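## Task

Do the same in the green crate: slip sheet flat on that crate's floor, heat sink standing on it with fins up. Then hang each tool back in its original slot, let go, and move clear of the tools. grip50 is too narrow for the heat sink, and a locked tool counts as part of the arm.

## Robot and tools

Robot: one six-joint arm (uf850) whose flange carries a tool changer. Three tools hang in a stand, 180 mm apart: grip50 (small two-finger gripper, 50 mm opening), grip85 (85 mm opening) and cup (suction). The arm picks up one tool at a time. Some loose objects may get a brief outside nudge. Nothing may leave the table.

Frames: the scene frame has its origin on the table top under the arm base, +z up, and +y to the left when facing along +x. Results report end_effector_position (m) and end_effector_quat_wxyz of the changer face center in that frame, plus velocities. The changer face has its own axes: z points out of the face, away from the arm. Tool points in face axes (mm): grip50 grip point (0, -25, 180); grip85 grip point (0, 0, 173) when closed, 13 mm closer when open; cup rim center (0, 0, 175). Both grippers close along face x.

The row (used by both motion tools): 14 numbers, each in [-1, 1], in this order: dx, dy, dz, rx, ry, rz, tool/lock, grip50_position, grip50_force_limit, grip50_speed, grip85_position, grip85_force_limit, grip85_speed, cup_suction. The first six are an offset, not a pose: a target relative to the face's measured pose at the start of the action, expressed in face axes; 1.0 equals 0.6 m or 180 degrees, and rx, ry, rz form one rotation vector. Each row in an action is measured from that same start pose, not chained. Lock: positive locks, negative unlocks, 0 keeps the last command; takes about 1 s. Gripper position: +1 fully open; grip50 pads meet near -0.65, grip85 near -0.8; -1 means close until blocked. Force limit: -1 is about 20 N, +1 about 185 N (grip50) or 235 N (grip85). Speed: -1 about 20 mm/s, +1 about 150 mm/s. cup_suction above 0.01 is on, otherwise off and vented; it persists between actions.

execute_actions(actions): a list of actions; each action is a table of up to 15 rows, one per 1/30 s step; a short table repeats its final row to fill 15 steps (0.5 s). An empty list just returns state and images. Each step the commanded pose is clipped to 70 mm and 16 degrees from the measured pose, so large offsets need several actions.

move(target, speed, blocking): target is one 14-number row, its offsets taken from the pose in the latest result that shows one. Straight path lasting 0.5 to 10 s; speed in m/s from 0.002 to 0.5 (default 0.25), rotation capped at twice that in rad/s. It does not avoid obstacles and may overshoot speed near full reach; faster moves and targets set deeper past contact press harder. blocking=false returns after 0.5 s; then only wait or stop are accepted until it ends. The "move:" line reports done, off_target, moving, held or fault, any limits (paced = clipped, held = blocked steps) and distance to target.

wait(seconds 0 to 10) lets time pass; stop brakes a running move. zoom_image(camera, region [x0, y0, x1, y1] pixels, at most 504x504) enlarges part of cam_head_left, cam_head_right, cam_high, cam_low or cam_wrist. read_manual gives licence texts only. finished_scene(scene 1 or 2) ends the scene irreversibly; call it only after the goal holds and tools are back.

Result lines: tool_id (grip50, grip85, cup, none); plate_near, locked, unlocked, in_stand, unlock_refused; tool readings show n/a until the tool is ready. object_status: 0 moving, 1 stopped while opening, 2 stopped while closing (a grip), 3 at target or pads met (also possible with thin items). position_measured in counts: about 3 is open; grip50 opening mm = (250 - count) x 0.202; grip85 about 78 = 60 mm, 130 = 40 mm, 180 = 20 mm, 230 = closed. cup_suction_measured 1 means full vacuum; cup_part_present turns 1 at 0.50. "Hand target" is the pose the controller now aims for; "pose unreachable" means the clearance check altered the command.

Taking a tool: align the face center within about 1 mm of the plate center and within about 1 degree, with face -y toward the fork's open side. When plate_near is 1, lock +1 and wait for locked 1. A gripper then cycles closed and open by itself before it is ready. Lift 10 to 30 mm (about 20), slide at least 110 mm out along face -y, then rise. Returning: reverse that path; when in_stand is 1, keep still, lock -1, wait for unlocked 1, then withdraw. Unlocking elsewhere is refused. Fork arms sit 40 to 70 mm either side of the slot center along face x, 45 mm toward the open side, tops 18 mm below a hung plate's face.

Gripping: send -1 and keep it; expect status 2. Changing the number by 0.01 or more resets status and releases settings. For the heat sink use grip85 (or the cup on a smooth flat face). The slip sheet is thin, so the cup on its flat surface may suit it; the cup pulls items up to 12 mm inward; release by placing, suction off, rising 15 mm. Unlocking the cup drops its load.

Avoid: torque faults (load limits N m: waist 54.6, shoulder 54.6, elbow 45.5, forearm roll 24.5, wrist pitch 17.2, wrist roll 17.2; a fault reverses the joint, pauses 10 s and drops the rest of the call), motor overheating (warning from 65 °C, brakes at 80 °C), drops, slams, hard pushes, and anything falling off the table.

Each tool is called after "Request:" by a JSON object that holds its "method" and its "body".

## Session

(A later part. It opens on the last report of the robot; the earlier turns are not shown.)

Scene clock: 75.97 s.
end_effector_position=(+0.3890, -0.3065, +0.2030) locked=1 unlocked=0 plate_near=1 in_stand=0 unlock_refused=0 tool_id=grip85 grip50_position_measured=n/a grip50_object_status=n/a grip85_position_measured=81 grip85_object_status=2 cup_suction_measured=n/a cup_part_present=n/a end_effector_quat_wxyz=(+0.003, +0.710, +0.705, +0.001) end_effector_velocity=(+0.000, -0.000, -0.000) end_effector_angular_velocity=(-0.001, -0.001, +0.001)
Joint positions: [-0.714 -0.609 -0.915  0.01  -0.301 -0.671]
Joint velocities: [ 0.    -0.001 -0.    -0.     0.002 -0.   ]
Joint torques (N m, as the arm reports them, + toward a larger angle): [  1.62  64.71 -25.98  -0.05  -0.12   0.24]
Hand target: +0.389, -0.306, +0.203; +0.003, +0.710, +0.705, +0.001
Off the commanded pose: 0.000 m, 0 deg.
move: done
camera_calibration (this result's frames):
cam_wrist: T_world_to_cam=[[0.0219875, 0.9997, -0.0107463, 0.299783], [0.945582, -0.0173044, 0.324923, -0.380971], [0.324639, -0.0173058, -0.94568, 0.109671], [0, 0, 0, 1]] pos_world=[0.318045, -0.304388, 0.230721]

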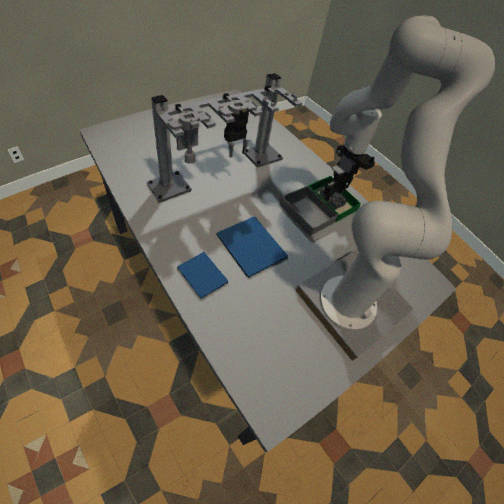

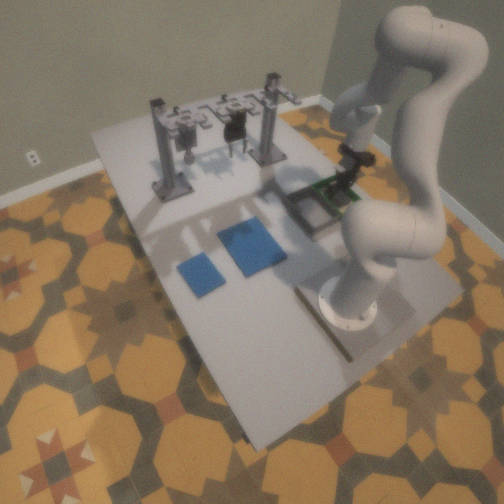

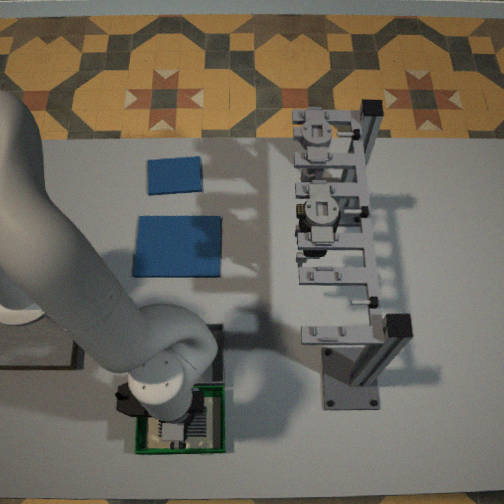

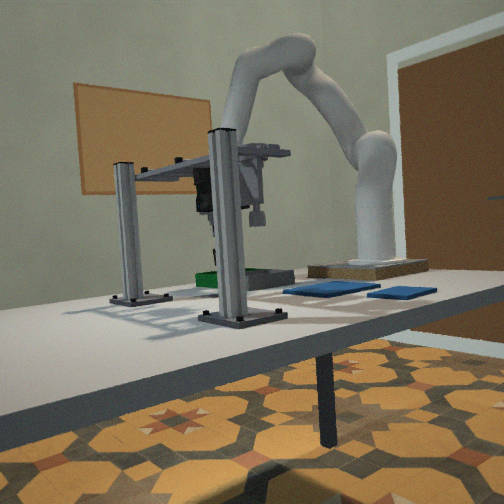

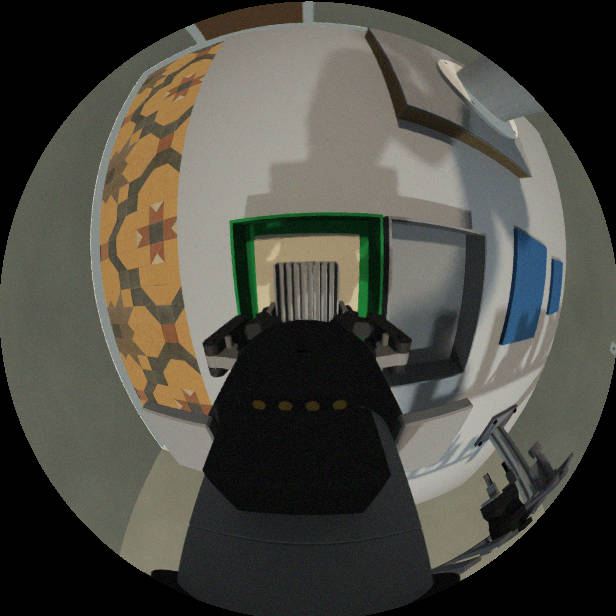

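Request:
{"method": "move", "body": {"target": [0,0,0.003,0,0,0,0,0,0,0,-1,-0.3,-0.3,0], "speed": 0.005}}

Request:
{"method": "move", "body": {"target": [0,0,0,0,0,0,0,0,0,0,0.65,-0.3,-0.3,0]}}

Request:
{"method": "move", "body": {"target": [0,0,-0.11,0,0,0,0,0,0,0,0.65,-0.3,-0.3,0], "speed": 0.12}}

Request:
{"method": "move", "body": {"target": [0.243,0.241,-0.191,0,0,0,0,0,0,0,1,0,0,0]}}

Scene clock: 76.83 s.
end_effector_position=(+0.3892, -0.3066, +0.2022) locked=1 unlocked=0 plate_near=1 in_stand=0 unlock_refused=0 tool_id=grip85 grip50_position_measured=n/a grip50_object_status=n/a grip85_position_measured=81 grip85_object_status=2 cup_suction_measured=n/a cup_part_present=n/a end_effector_quat_wxyz=(+0.002, +0.710, +0.705, +0.001) end_effector_velocity=(+0.000, -0.001, -0.000) end_effector_angular_velocity=(-0.001, -0.001, -0.001)
Joint positions: [-0.714 -0.611 -0.916  0.01  -0.301 -0.671]
Joint velocities: [-0.001 -0.001 -0.    -0.     0.002  0.   ]
Joint torques (N m, as the arm reports them, + toward a larger angle): [  1.89  31.46 -18.13   0.48   3.82   0.25]
Hand target: +0.389, -0.306, +0.201; +0.003, +0.710, +0.705, +0.001
Off the commanded pose: 0.001 m, 0 deg.
move: done
camera_calibration (this result's frames):
cam_wrist: T_world_to_cam=[[0.0219709, 0.999706, -0.0102723, 0.299832], [0.94577, -0.0174526, 0.324368, -0.380902], [0.324093, -0.0168419, -0.945875, 0.109269], [0, 0, 0, 1]] pos_world=[0.318245, -0.304551, 0.229987]

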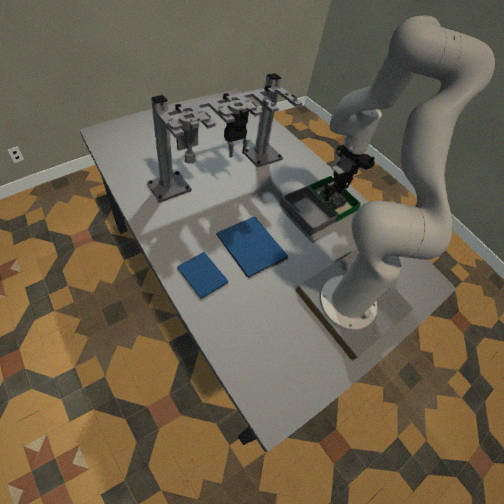

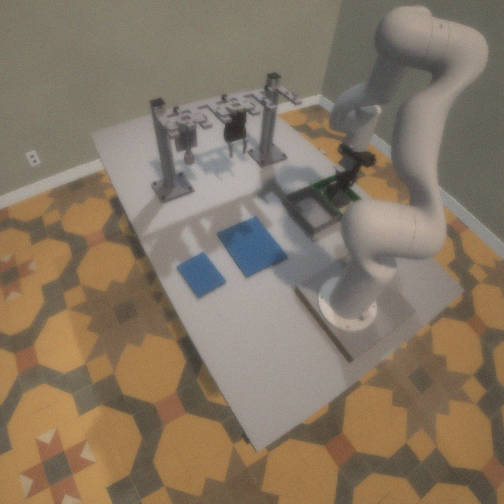

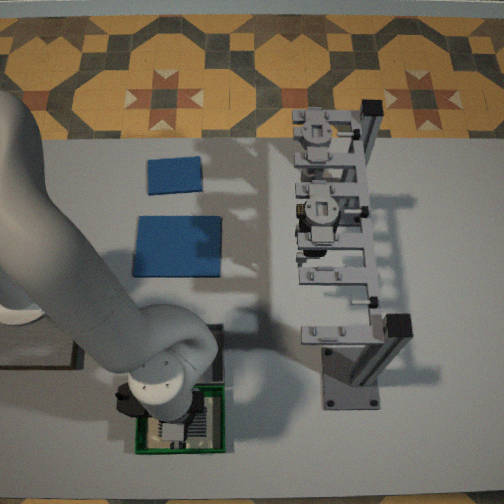

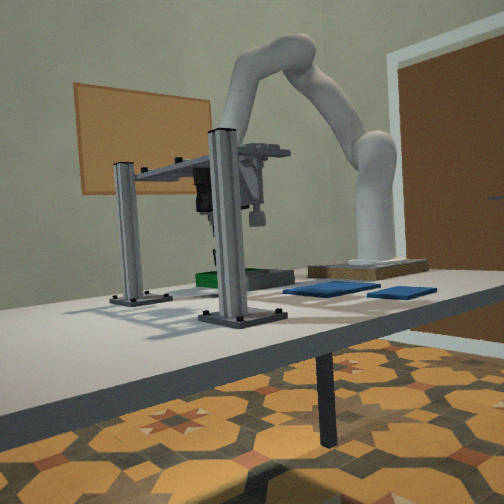

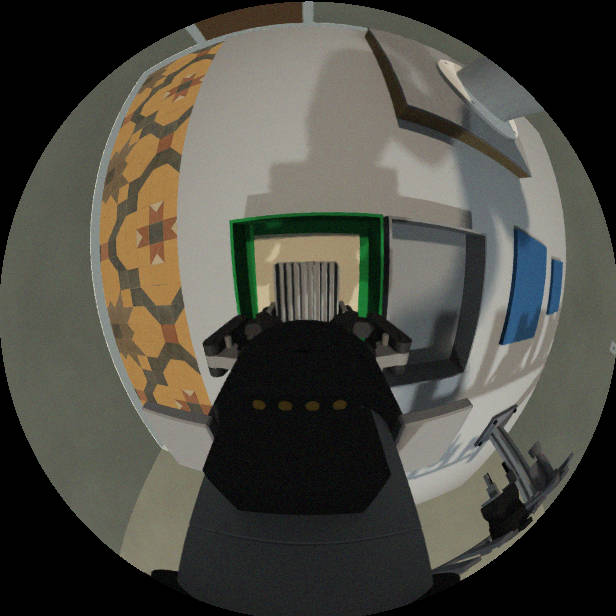

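Scene clock: 77.40 s.
end_effector_position=(+0.3892, -0.3066, +0.2021) locked=1 unlocked=0 plate_near=1 in_stand=0 unlock_refused=0 tool_id=grip85 grip50_position_measured=n/a grip50_object_status=n/a grip85_position_measured=48 grip85_object_status=0 cup_suction_measured=n/a cup_part_present=n/a end_effector_quat_wxyz=(+0.002, +0.710, +0.705, +0.001) end_effector_velocity=(-0.000, +0.001, +0.000) end_effector_angular_velocity=(+0.002, +0.002, +0.000)
Joint positions: [-0.714 -0.612 -0.916  0.01  -0.3   -0.671]
Joint velocities: [ 0.001  0.001  0.001  0.    -0.003  0.   ]
Joint torques (N m, as the arm reports them, + toward a larger angle): [  1.59  63.79 -25.3    0.3   -0.12   0.27]
Hand target: +0.389, -0.307, +0.202; +0.002, +0.710, +0.705, +0.001
Off the commanded pose: 0.000 m, 0 deg.
move: done
camera_calibration (this result's frames):
cam_wrist: T_world_to_cam=[[0.0219724, 0.999705, -0.0103108, 0.29982], [0.945755, -0.0174407, 0.324412, -0.380838], [0.324136, -0.0168796, -0.94586, 0.109123], [0, 0, 0, 1]] pos_world=[0.318221, -0.304532, 0.229854]

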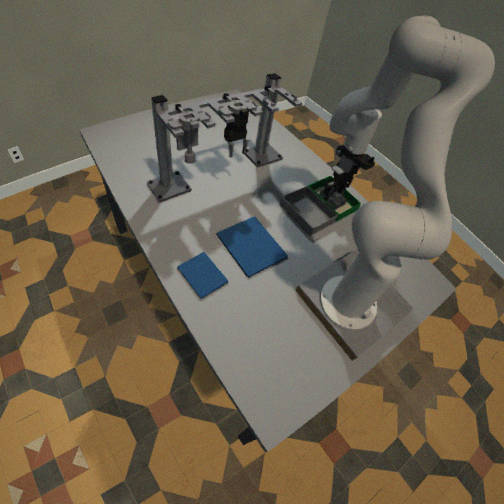

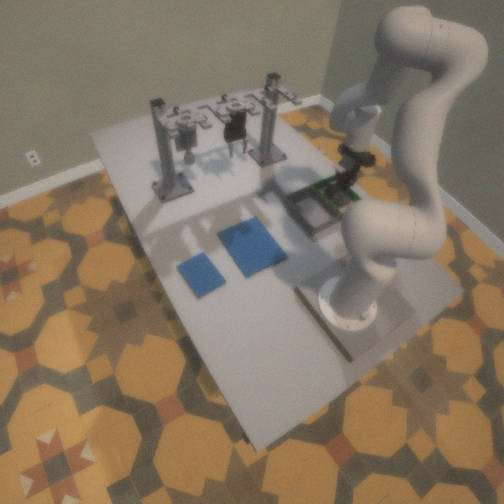

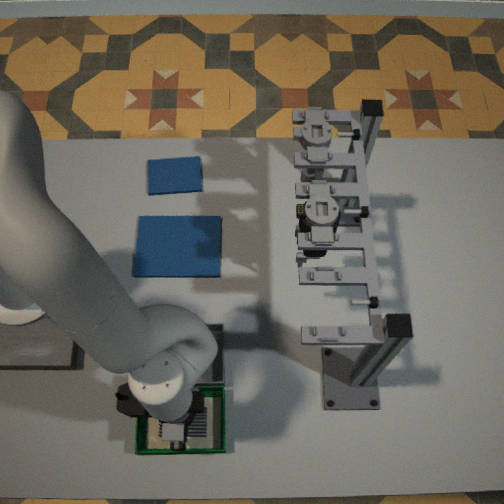

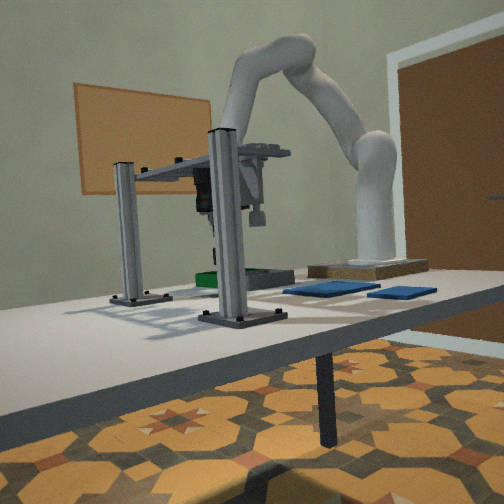

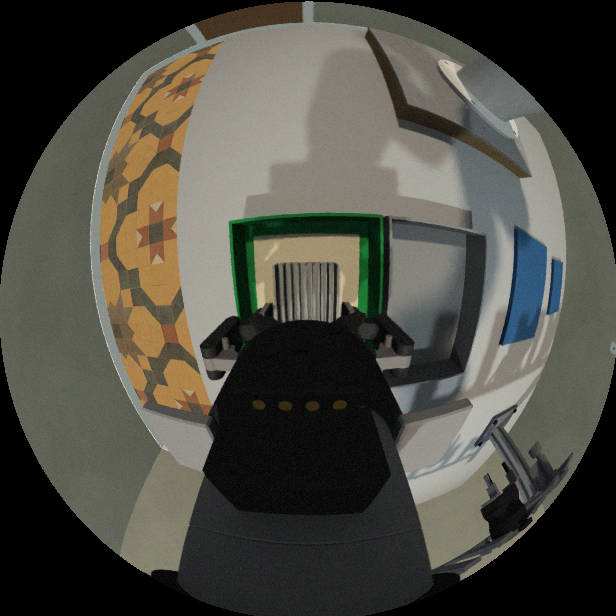

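Scene clock: 78.33 s.
end_effector_position=(+0.3888, -0.3064, +0.2678) locked=1 unlocked=0 plate_near=1 in_stand=0 unlock_refused=0 tool_id=grip85 grip50_position_measured=n/a grip50_object_status=n/a grip85_position_measured=48 grip85_object_status=3 cup_suction_measured=n/a cup_part_present=n/a end_effector_quat_wxyz=(+0.002, +0.710, +0.705, +0.001) end_effector_velocity=(+0.000, -0.001, +0.002) end_effector_angular_velocity=(-0.001, -0.002, -0.000)
Joint positions: [-0.715 -0.476 -0.912  0.007 -0.432 -0.668]
Joint velocities: [-0.001  0.003 -0.001 -0.    -0.003 -0.   ]
Joint torques (N m, as the arm reports them, + toward a larger angle): [  1.15  59.35 -29.11   0.23  -0.11   0.28]
Hand target: +0.389, -0.307, +0.268; +0.002, +0.710, +0.705, +0.001
Off the commanded pose: 0.000 m, 0 deg.
move: done
camera_calibration (this result's frames):
cam_wrist: T_world_to_cam=[[0.021977, 0.999708, -0.0100051, 0.300258], [0.945899, -0.0175516, 0.323986, -0.401783], [0.323716, -0.016584, -0.946009, 0.171704], [0, 0, 0, 1]] pos_world=[0.317864, -0.304374, 0.295609]

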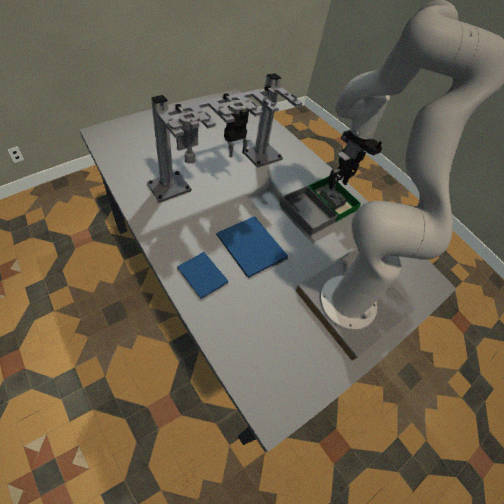

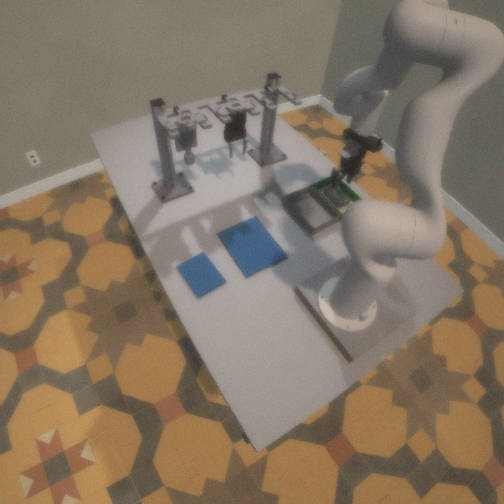

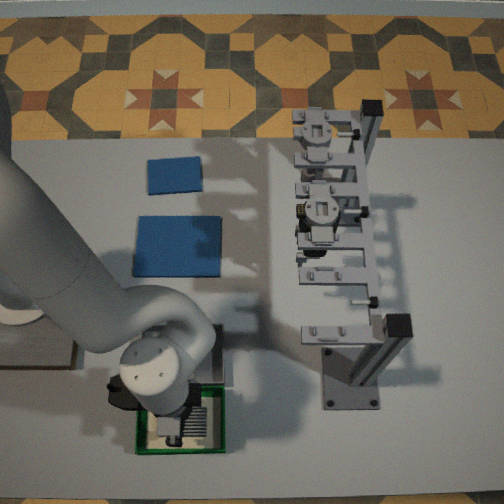

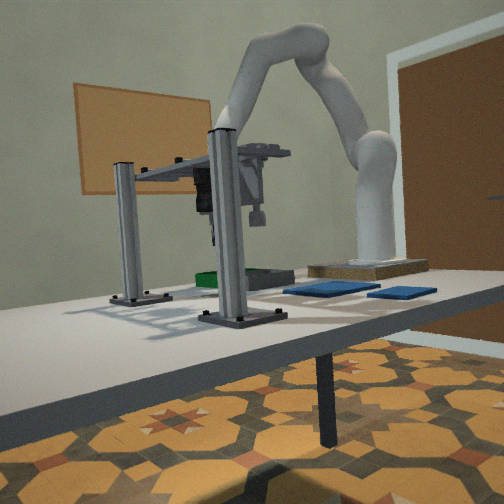

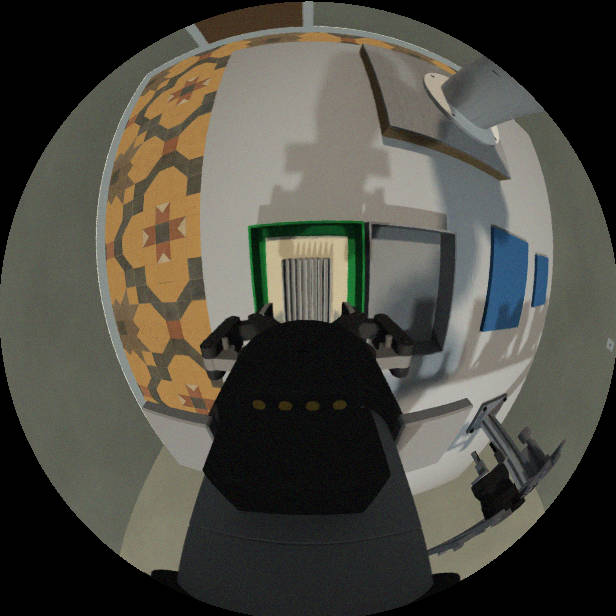

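Scene clock: 79.73 s.
end_effector_position=(+0.5339, -0.1617, +0.3825) locked=1 unlocked=0 plate_near=1 in_stand=0 unlock_refused=0 tool_id=grip85 grip50_position_measured=n/a grip50_object_status=n/a grip85_position_measured=3 grip85_object_status=3 cup_suction_measured=n/a cup_part_present=n/a end_effector_quat_wxyz=(+0.002, +0.710, +0.705, +0.001) end_effector_velocity=(+0.002, +0.001, +0.002) end_effector_angular_velocity=(-0.000, -0.001, -0.000)
Joint positions: [-0.341 -0.425 -1.157  0.003 -0.728 -0.291]
Joint velocities: [ 0.003 -0.001 -0.005 -0.    -0.004  0.004]
Joint torques (N m, as the arm reports them, + toward a larger angle): [  1.39  63.59 -35.44   0.47  -0.12   0.27]
Hand target: +0.534, -0.161, +0.383; +0.002, +0.710, +0.705, +0.001
Off the commanded pose: 0.000 m, 0 deg.
move: done
camera_calibration (this result's frames):
cam_wrist: T_world_to_cam=[[0.0223029, 0.99971, -0.00909133, 0.153051], [0.945971, -0.01816, 0.323742, -0.573718], [0.323483, -0.0158205, -0.946102, 0.235962], [0, 0, 0, 1]] pos_world=[0.462977, -0.159693, 0.410372]

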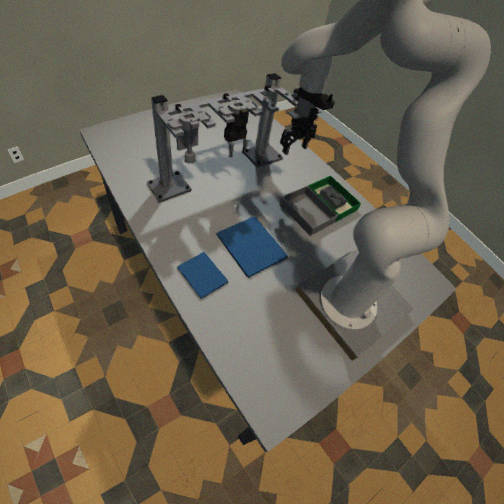

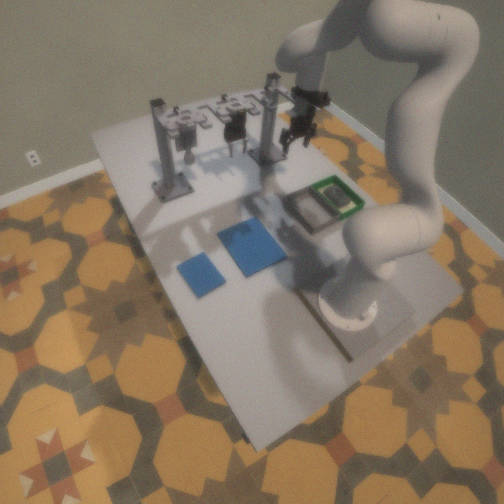

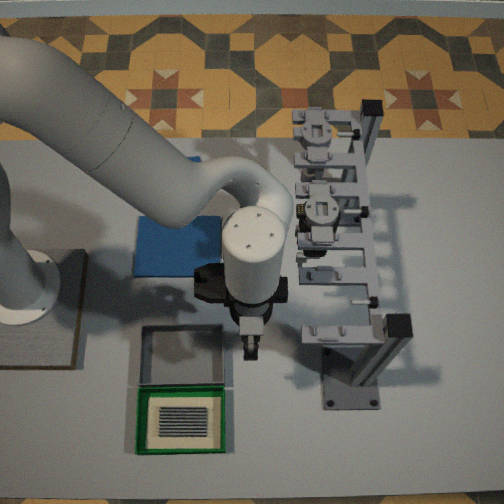

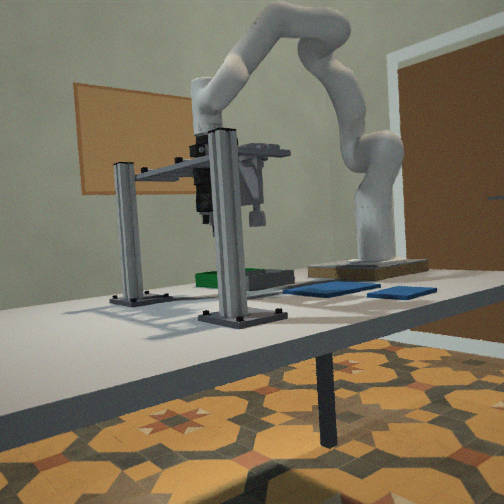

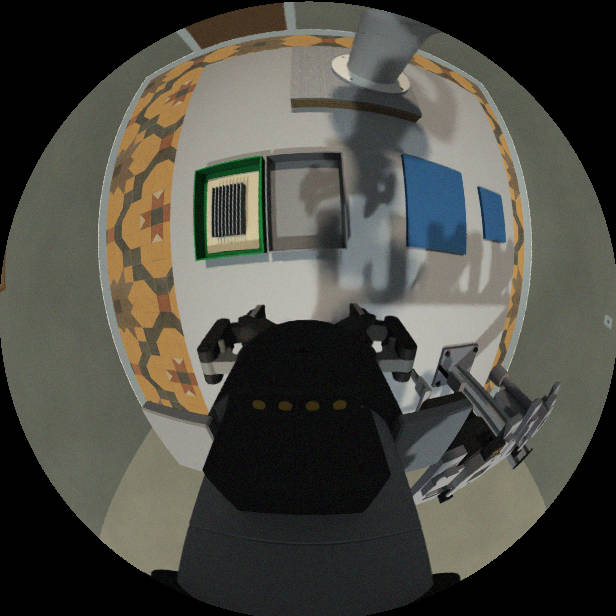

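Request:
{"method": "move", "body": {"target": [0,0.218,0,0,0,0,0,0,0,0,1,0,0,0], "speed": 0.12}}

Request:
{"method": "move", "body": {"target": [0,0,0.034,0,0,0,0,0,0,0,1,0,0,0], "speed": 0.03}}

Request:
{"method": "execute_actions", "body": {"actions": [[[0,0,0,0,0,0,-1,0,0,0,1,0,0,0]],[[0,0,0,0,0,0,-1,0,0,0,1,0,0,0]],[[0,0,0,0,0,0,-1,0,0,0,1,0,0,0]]]}}

Scene clock: 81.43 s.
end_effector_position=(+0.6644, -0.1628, +0.3829) locked=1 unlocked=0 plate_near=1 in_stand=0 unlock_refused=0 tool_id=grip85 grip50_position_measured=n/a grip50_object_status=n/a grip85_position_measured=3 grip85_object_status=3 cup_suction_measured=n/a cup_part_present=n/a end_effector_quat_wxyz=(+0.002, +0.710, +0.705, +0.001) end_effector_velocity=(+0.002, +0.000, +0.001) end_effector_angular_velocity=(-0.000, -0.001, +0.000)
Joint positions: [-0.287 -0.724 -1.611  0.002 -0.882 -0.236]
Joint velocities: [ 0.001 -0.004 -0.008 -0.    -0.003  0.001]
Joint torques (N m, as the arm reports them, + toward a larger angle): [  1.13  82.07 -37.2    0.58  -0.14   0.27]
Hand target: +0.665, -0.163, +0.383; +0.002, +0.710, +0.705, +0.001
Off the commanded pose: 0.000 m, 0 deg.
move: done
camera_calibration (this result's frames):
cam_wrist: T_world_to_cam=[[0.0223748, 0.999709, -0.00897262, 0.151131], [0.946, -0.0182679, 0.323651, -0.697264], [0.323393, -0.0157297, -0.946134, 0.194181], [0, 0, 0, 1]] pos_world=[0.593433, -0.160771, 0.410748]

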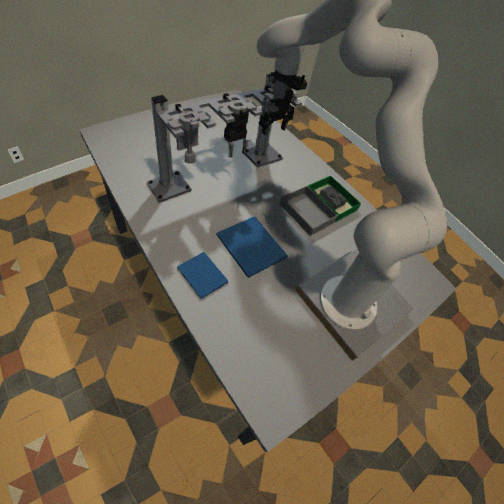

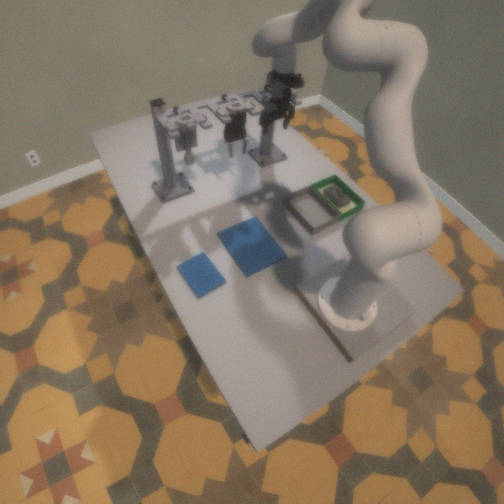

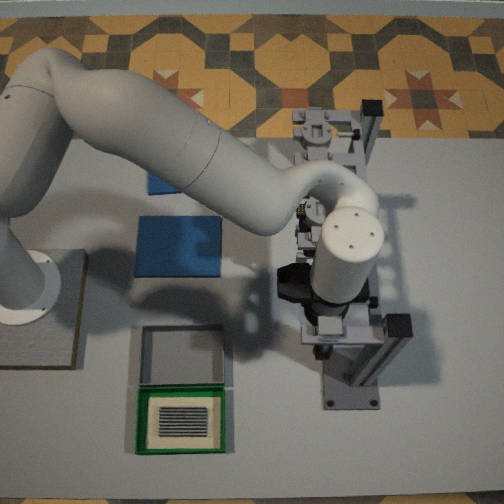

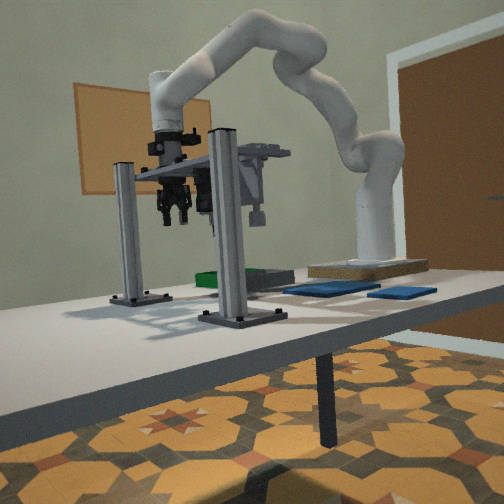

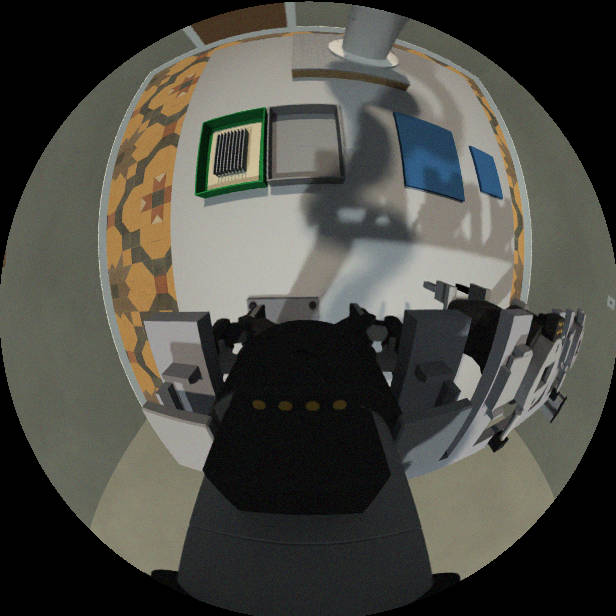

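Scene clock: 82.37 s.
end_effector_position=(+0.6644, -0.1628, +0.3627) locked=1 unlocked=0 plate_near=1 in_stand=1 unlock_refused=0 tool_id=grip85 grip50_position_measured=n/a grip50_object_status=n/a grip85_position_measured=3 grip85_object_status=3 cup_suction_measured=n/a cup_part_present=n/a end_effector_quat_wxyz=(+0.002, +0.710, +0.705, +0.001) end_effector_velocity=(-0.000, -0.001, -0.001) end_effector_angular_velocity=(-0.000, -0.001, -0.001)
Joint positions: [-0.287 -0.744 -1.595  0.003 -0.847 -0.236]
Joint velocities: [-0.001 -0.     0.001 -0.     0.003 -0.   ]
Joint torques (N m, as the arm reports them, + toward a larger angle): [  1.53  82.26 -36.99   0.45  -0.19   0.25]
Hand target: +0.664, -0.163, +0.362; +0.002, +0.710, +0.705, +0.001
Off the commanded pose: 0.000 m, 0 deg.
move: done
camera_calibration (this result's frames):
cam_wrist: T_world_to_cam=[[0.0223715, 0.999709, -0.00899915, 0.150971], [0.945951, -0.0182537, 0.323797, -0.690826], [0.323538, -0.0157566, -0.946084, 0.174904], [0, 0, 0, 1]] pos_world=[0.593521, -0.160781, 0.390519]

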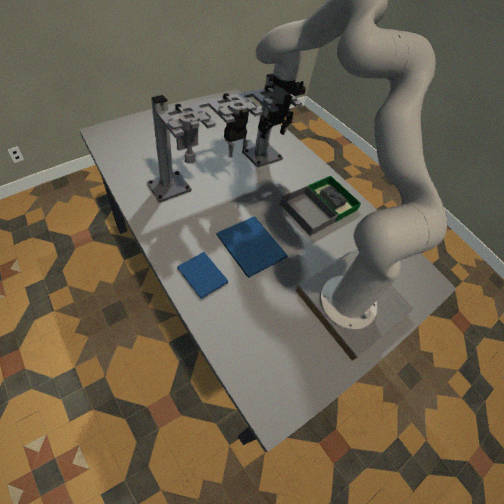

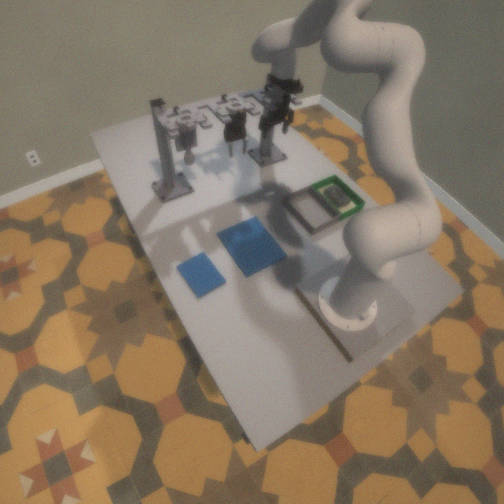

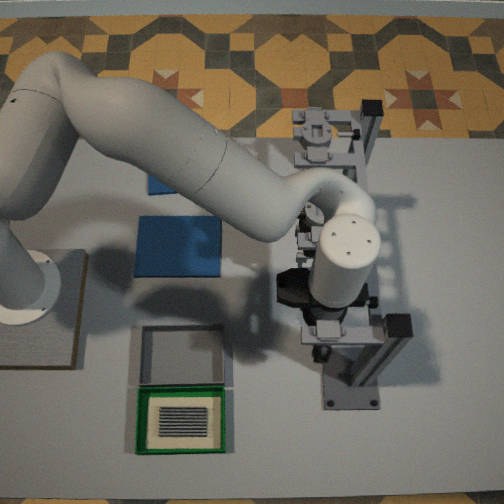

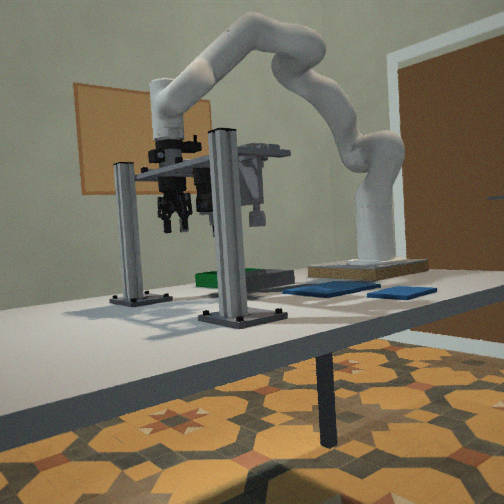

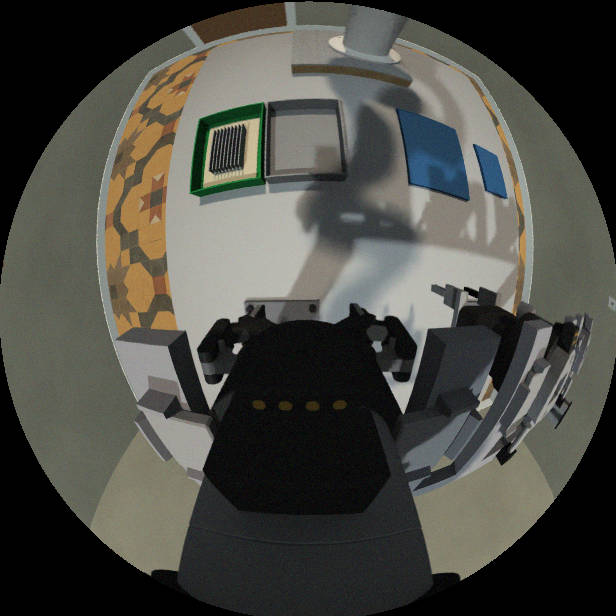

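Scene clock: 83.87 s.
end_effector_position=(+0.6645, -0.1628, +0.3628) locked=0 unlocked=1 plate_near=1 in_stand=1 unlock_refused=0 tool_id=none grip50_position_measured=n/a grip50_object_status=n/a grip85_position_measured=n/a grip85_object_status=n/a cup_suction_measured=n/a cup_part_present=n/a end_effector_quat_wxyz=(+0.002, +0.710, +0.705, +0.001) end_effector_velocity=(-0.001, +0.000, -0.000) end_effector_angular_velocity=(+0.000, +0.002, +0.000)
Joint positions: [-0.287 -0.744 -1.595  0.003 -0.847 -0.236]
Joint velocities: [ 0.     0.001  0.002 -0.    -0.     0.   ]
Joint torques (N m, as the arm reports them, + toward a larger angle): [  1.73  69.12 -29.91   0.4   -0.05   0.25]
Hand target: +0.664, -0.163, +0.363; +0.002, +0.710, +0.705, +0.001
Off the commanded pose: 0.000 m, 0 deg.
camera_calibration (this result's frames):
cam_wrist: T_world_to_cam=[[0.0223832, 0.999709, -0.00901641, 0.150981], [0.945908, -0.0182572, 0.323921, -0.690901], [0.323662, -0.0157791, -0.946041, 0.174895], [0, 0, 0, 1]] pos_world=[0.593543, -0.160792, 0.390616]

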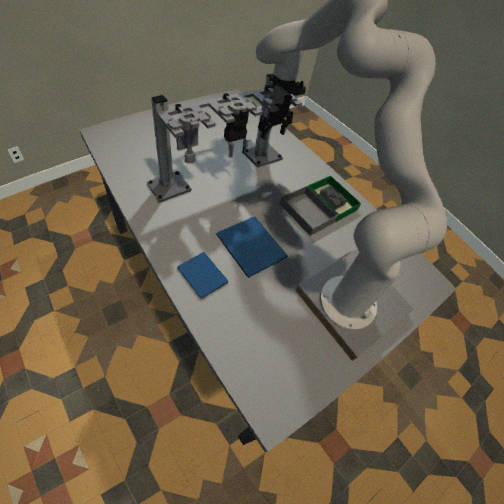

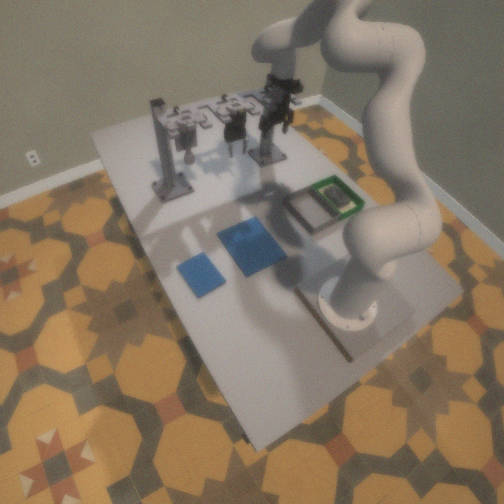

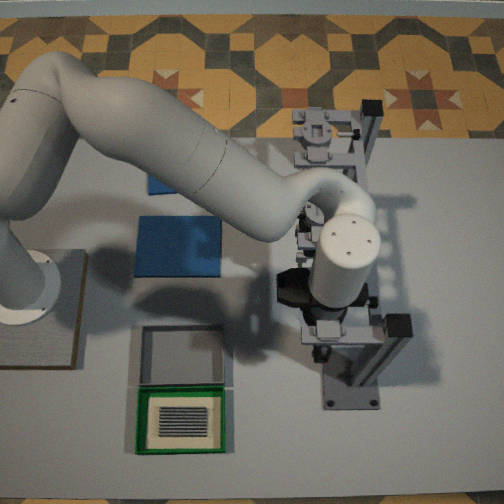

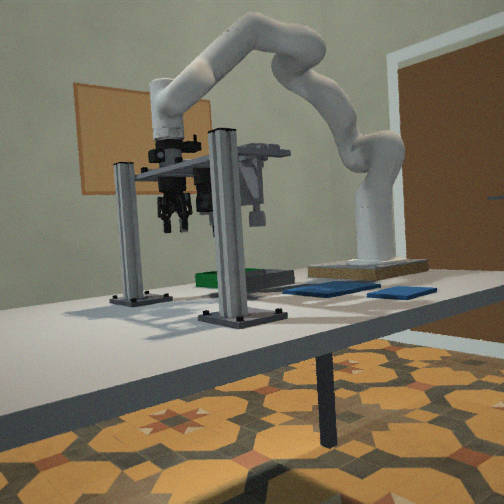

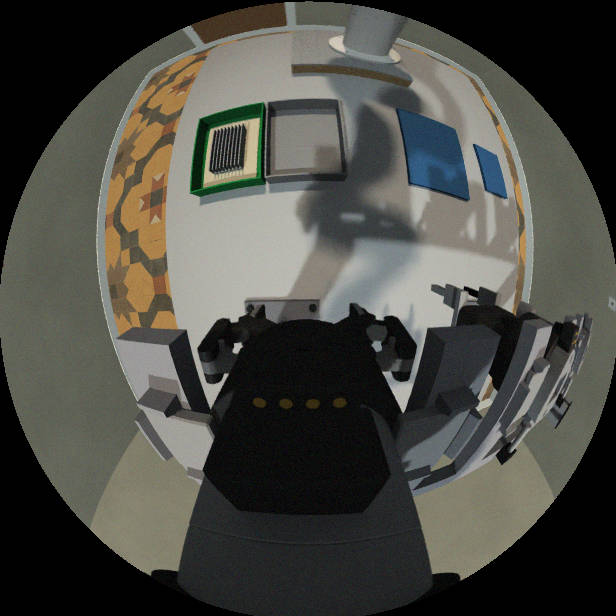

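Request:
{"method": "move", "body": {"target": [0,0,-0.05,0,0,0,0,0,0,0,0,0,0,0], "speed": 0.06}}

Request:
{"method": "move", "body": {"target": [0,-0.4,-0.15,0,0,0,0,0,0,0,0,0,0,0]}}

Scene clock: 84.97 s.
end_effector_position=(+0.6643, -0.1628, +0.3925) locked=0 unlocked=1 plate_near=0 in_stand=0 unlock_refused=0 tool_id=none grip50_position_measured=n/a grip50_object_status=n/a grip85_position_measured=n/a grip85_object_status=n/a cup_suction_measured=n/a cup_part_present=n/a end_effector_quat_wxyz=(+0.002, +0.710, +0.705, +0.001) end_effector_velocity=(-0.001, -0.000, +0.001) end_effector_angular_velocity=(+0.001, +0.002, -0.001)
Joint positions: [-0.287 -0.715 -1.619  0.002 -0.9   -0.236]
Joint velocities: [-0.     0.001  0.     0.    -0.003  0.   ]
Joint torques (N m, as the arm reports them, + toward a larger angle): [  1.46  68.91 -30.31   0.6   -0.08   0.29]
Hand target: +0.664, -0.163, +0.393; +0.002, +0.710, +0.705, +0.001
Off the commanded pose: 0.000 m, 0 deg.
move: done
camera_calibration (this result's frames):
cam_wrist: T_world_to_cam=[[0.0223878, 0.999709, -0.00897391, 0.151216], [0.945987, -0.0182791, 0.323689, -0.700361], [0.323431, -0.0157359, -0.946121, 0.203259], [0, 0, 0, 1]] pos_world=[0.593407, -0.160775, 0.420364]

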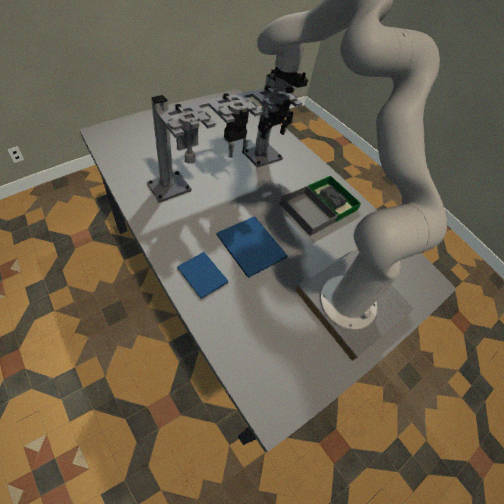

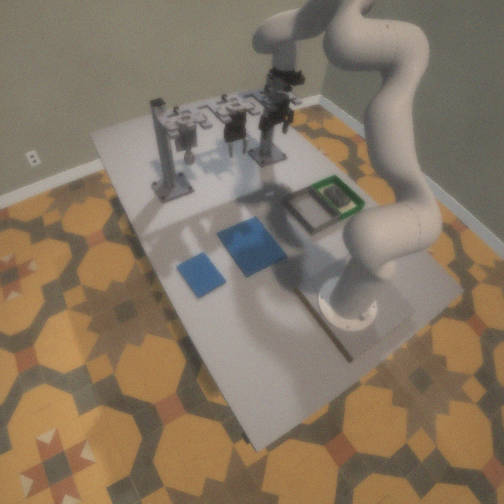

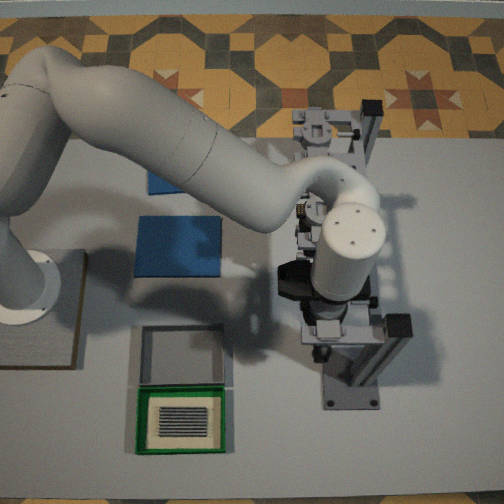

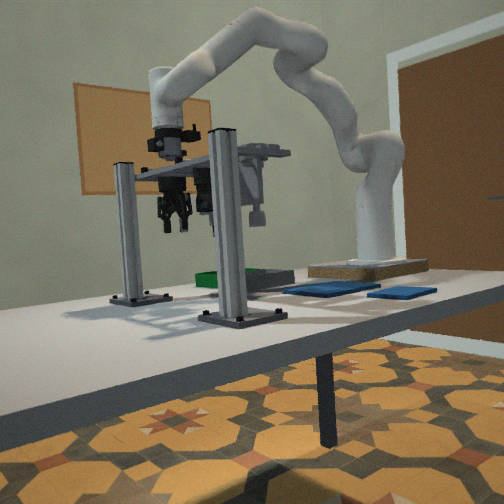

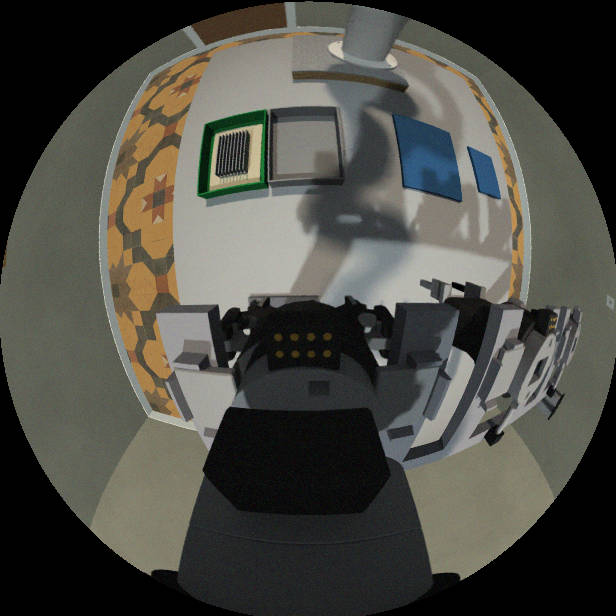

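Scene clock: 86.50 s.
end_effector_position=(+0.4244, -0.1608, +0.4818) locked=0 unlocked=1 plate_near=0 in_stand=0 unlock_refused=0 tool_id=none grip50_position_measured=n/a grip50_object_status=n/a grip85_position_measured=n/a grip85_object_status=n/a cup_suction_measured=n/a cup_part_present=n/a end_effector_quat_wxyz=(+0.002, +0.710, +0.705, +0.001) end_effector_velocity=(-0.002, -0.000, +0.001) end_effector_angular_velocity=(-0.000, +0.000, -0.000)
Joint positions: [-0.41  -0.071 -0.962  0.003 -0.887 -0.359]
Joint velocities: [-0.002  0.006  0.004 -0.001 -0.002 -0.001]
Joint torques (N m, as the arm reports them, + toward a larger angle): [  1.63  36.7  -30.1    0.7   -0.07   0.26]
Hand target: +0.424, -0.161, +0.482; +0.002, +0.710, +0.705, +0.001
Off the commanded pose: 0.001 m, 0 deg.
move: done
camera_calibration (this result's frames):
cam_wrist: T_world_to_cam=[[0.0223031, 0.999709, -0.00915675, 0.155505], [0.946103, -0.0181454, 0.323358, -0.502116], [0.323098, -0.0158751, -0.946232, 0.365576], [0, 0, 0, 1]] pos_world=[0.353468, -0.158767, 0.509707]

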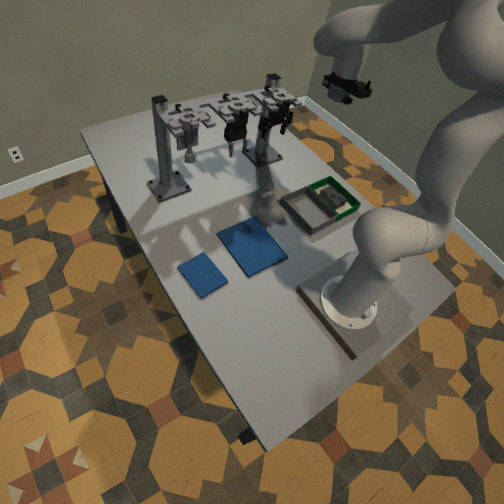

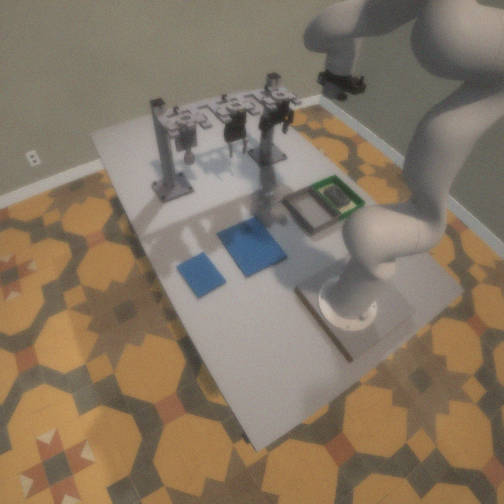

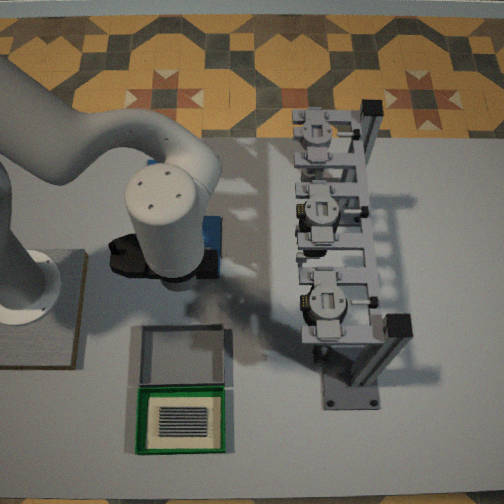

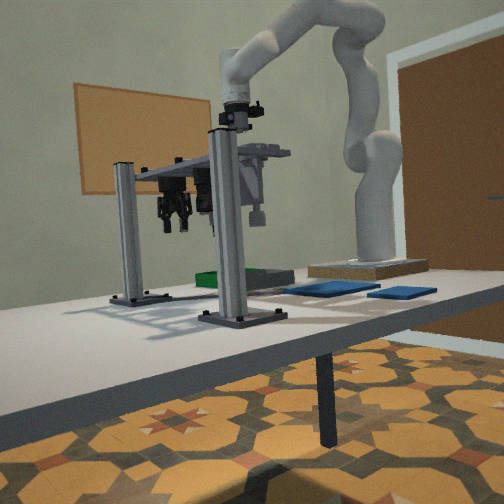

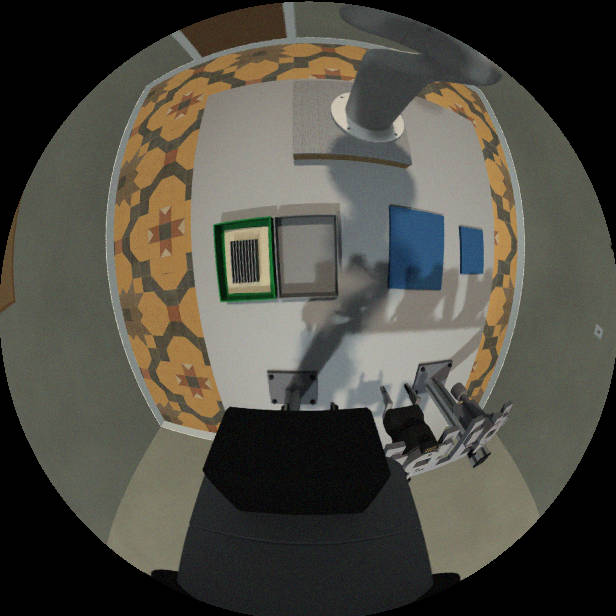

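Request:
{"method": "finished_scene", "body": {"scene": 2}}

The scene is finished: the task was done.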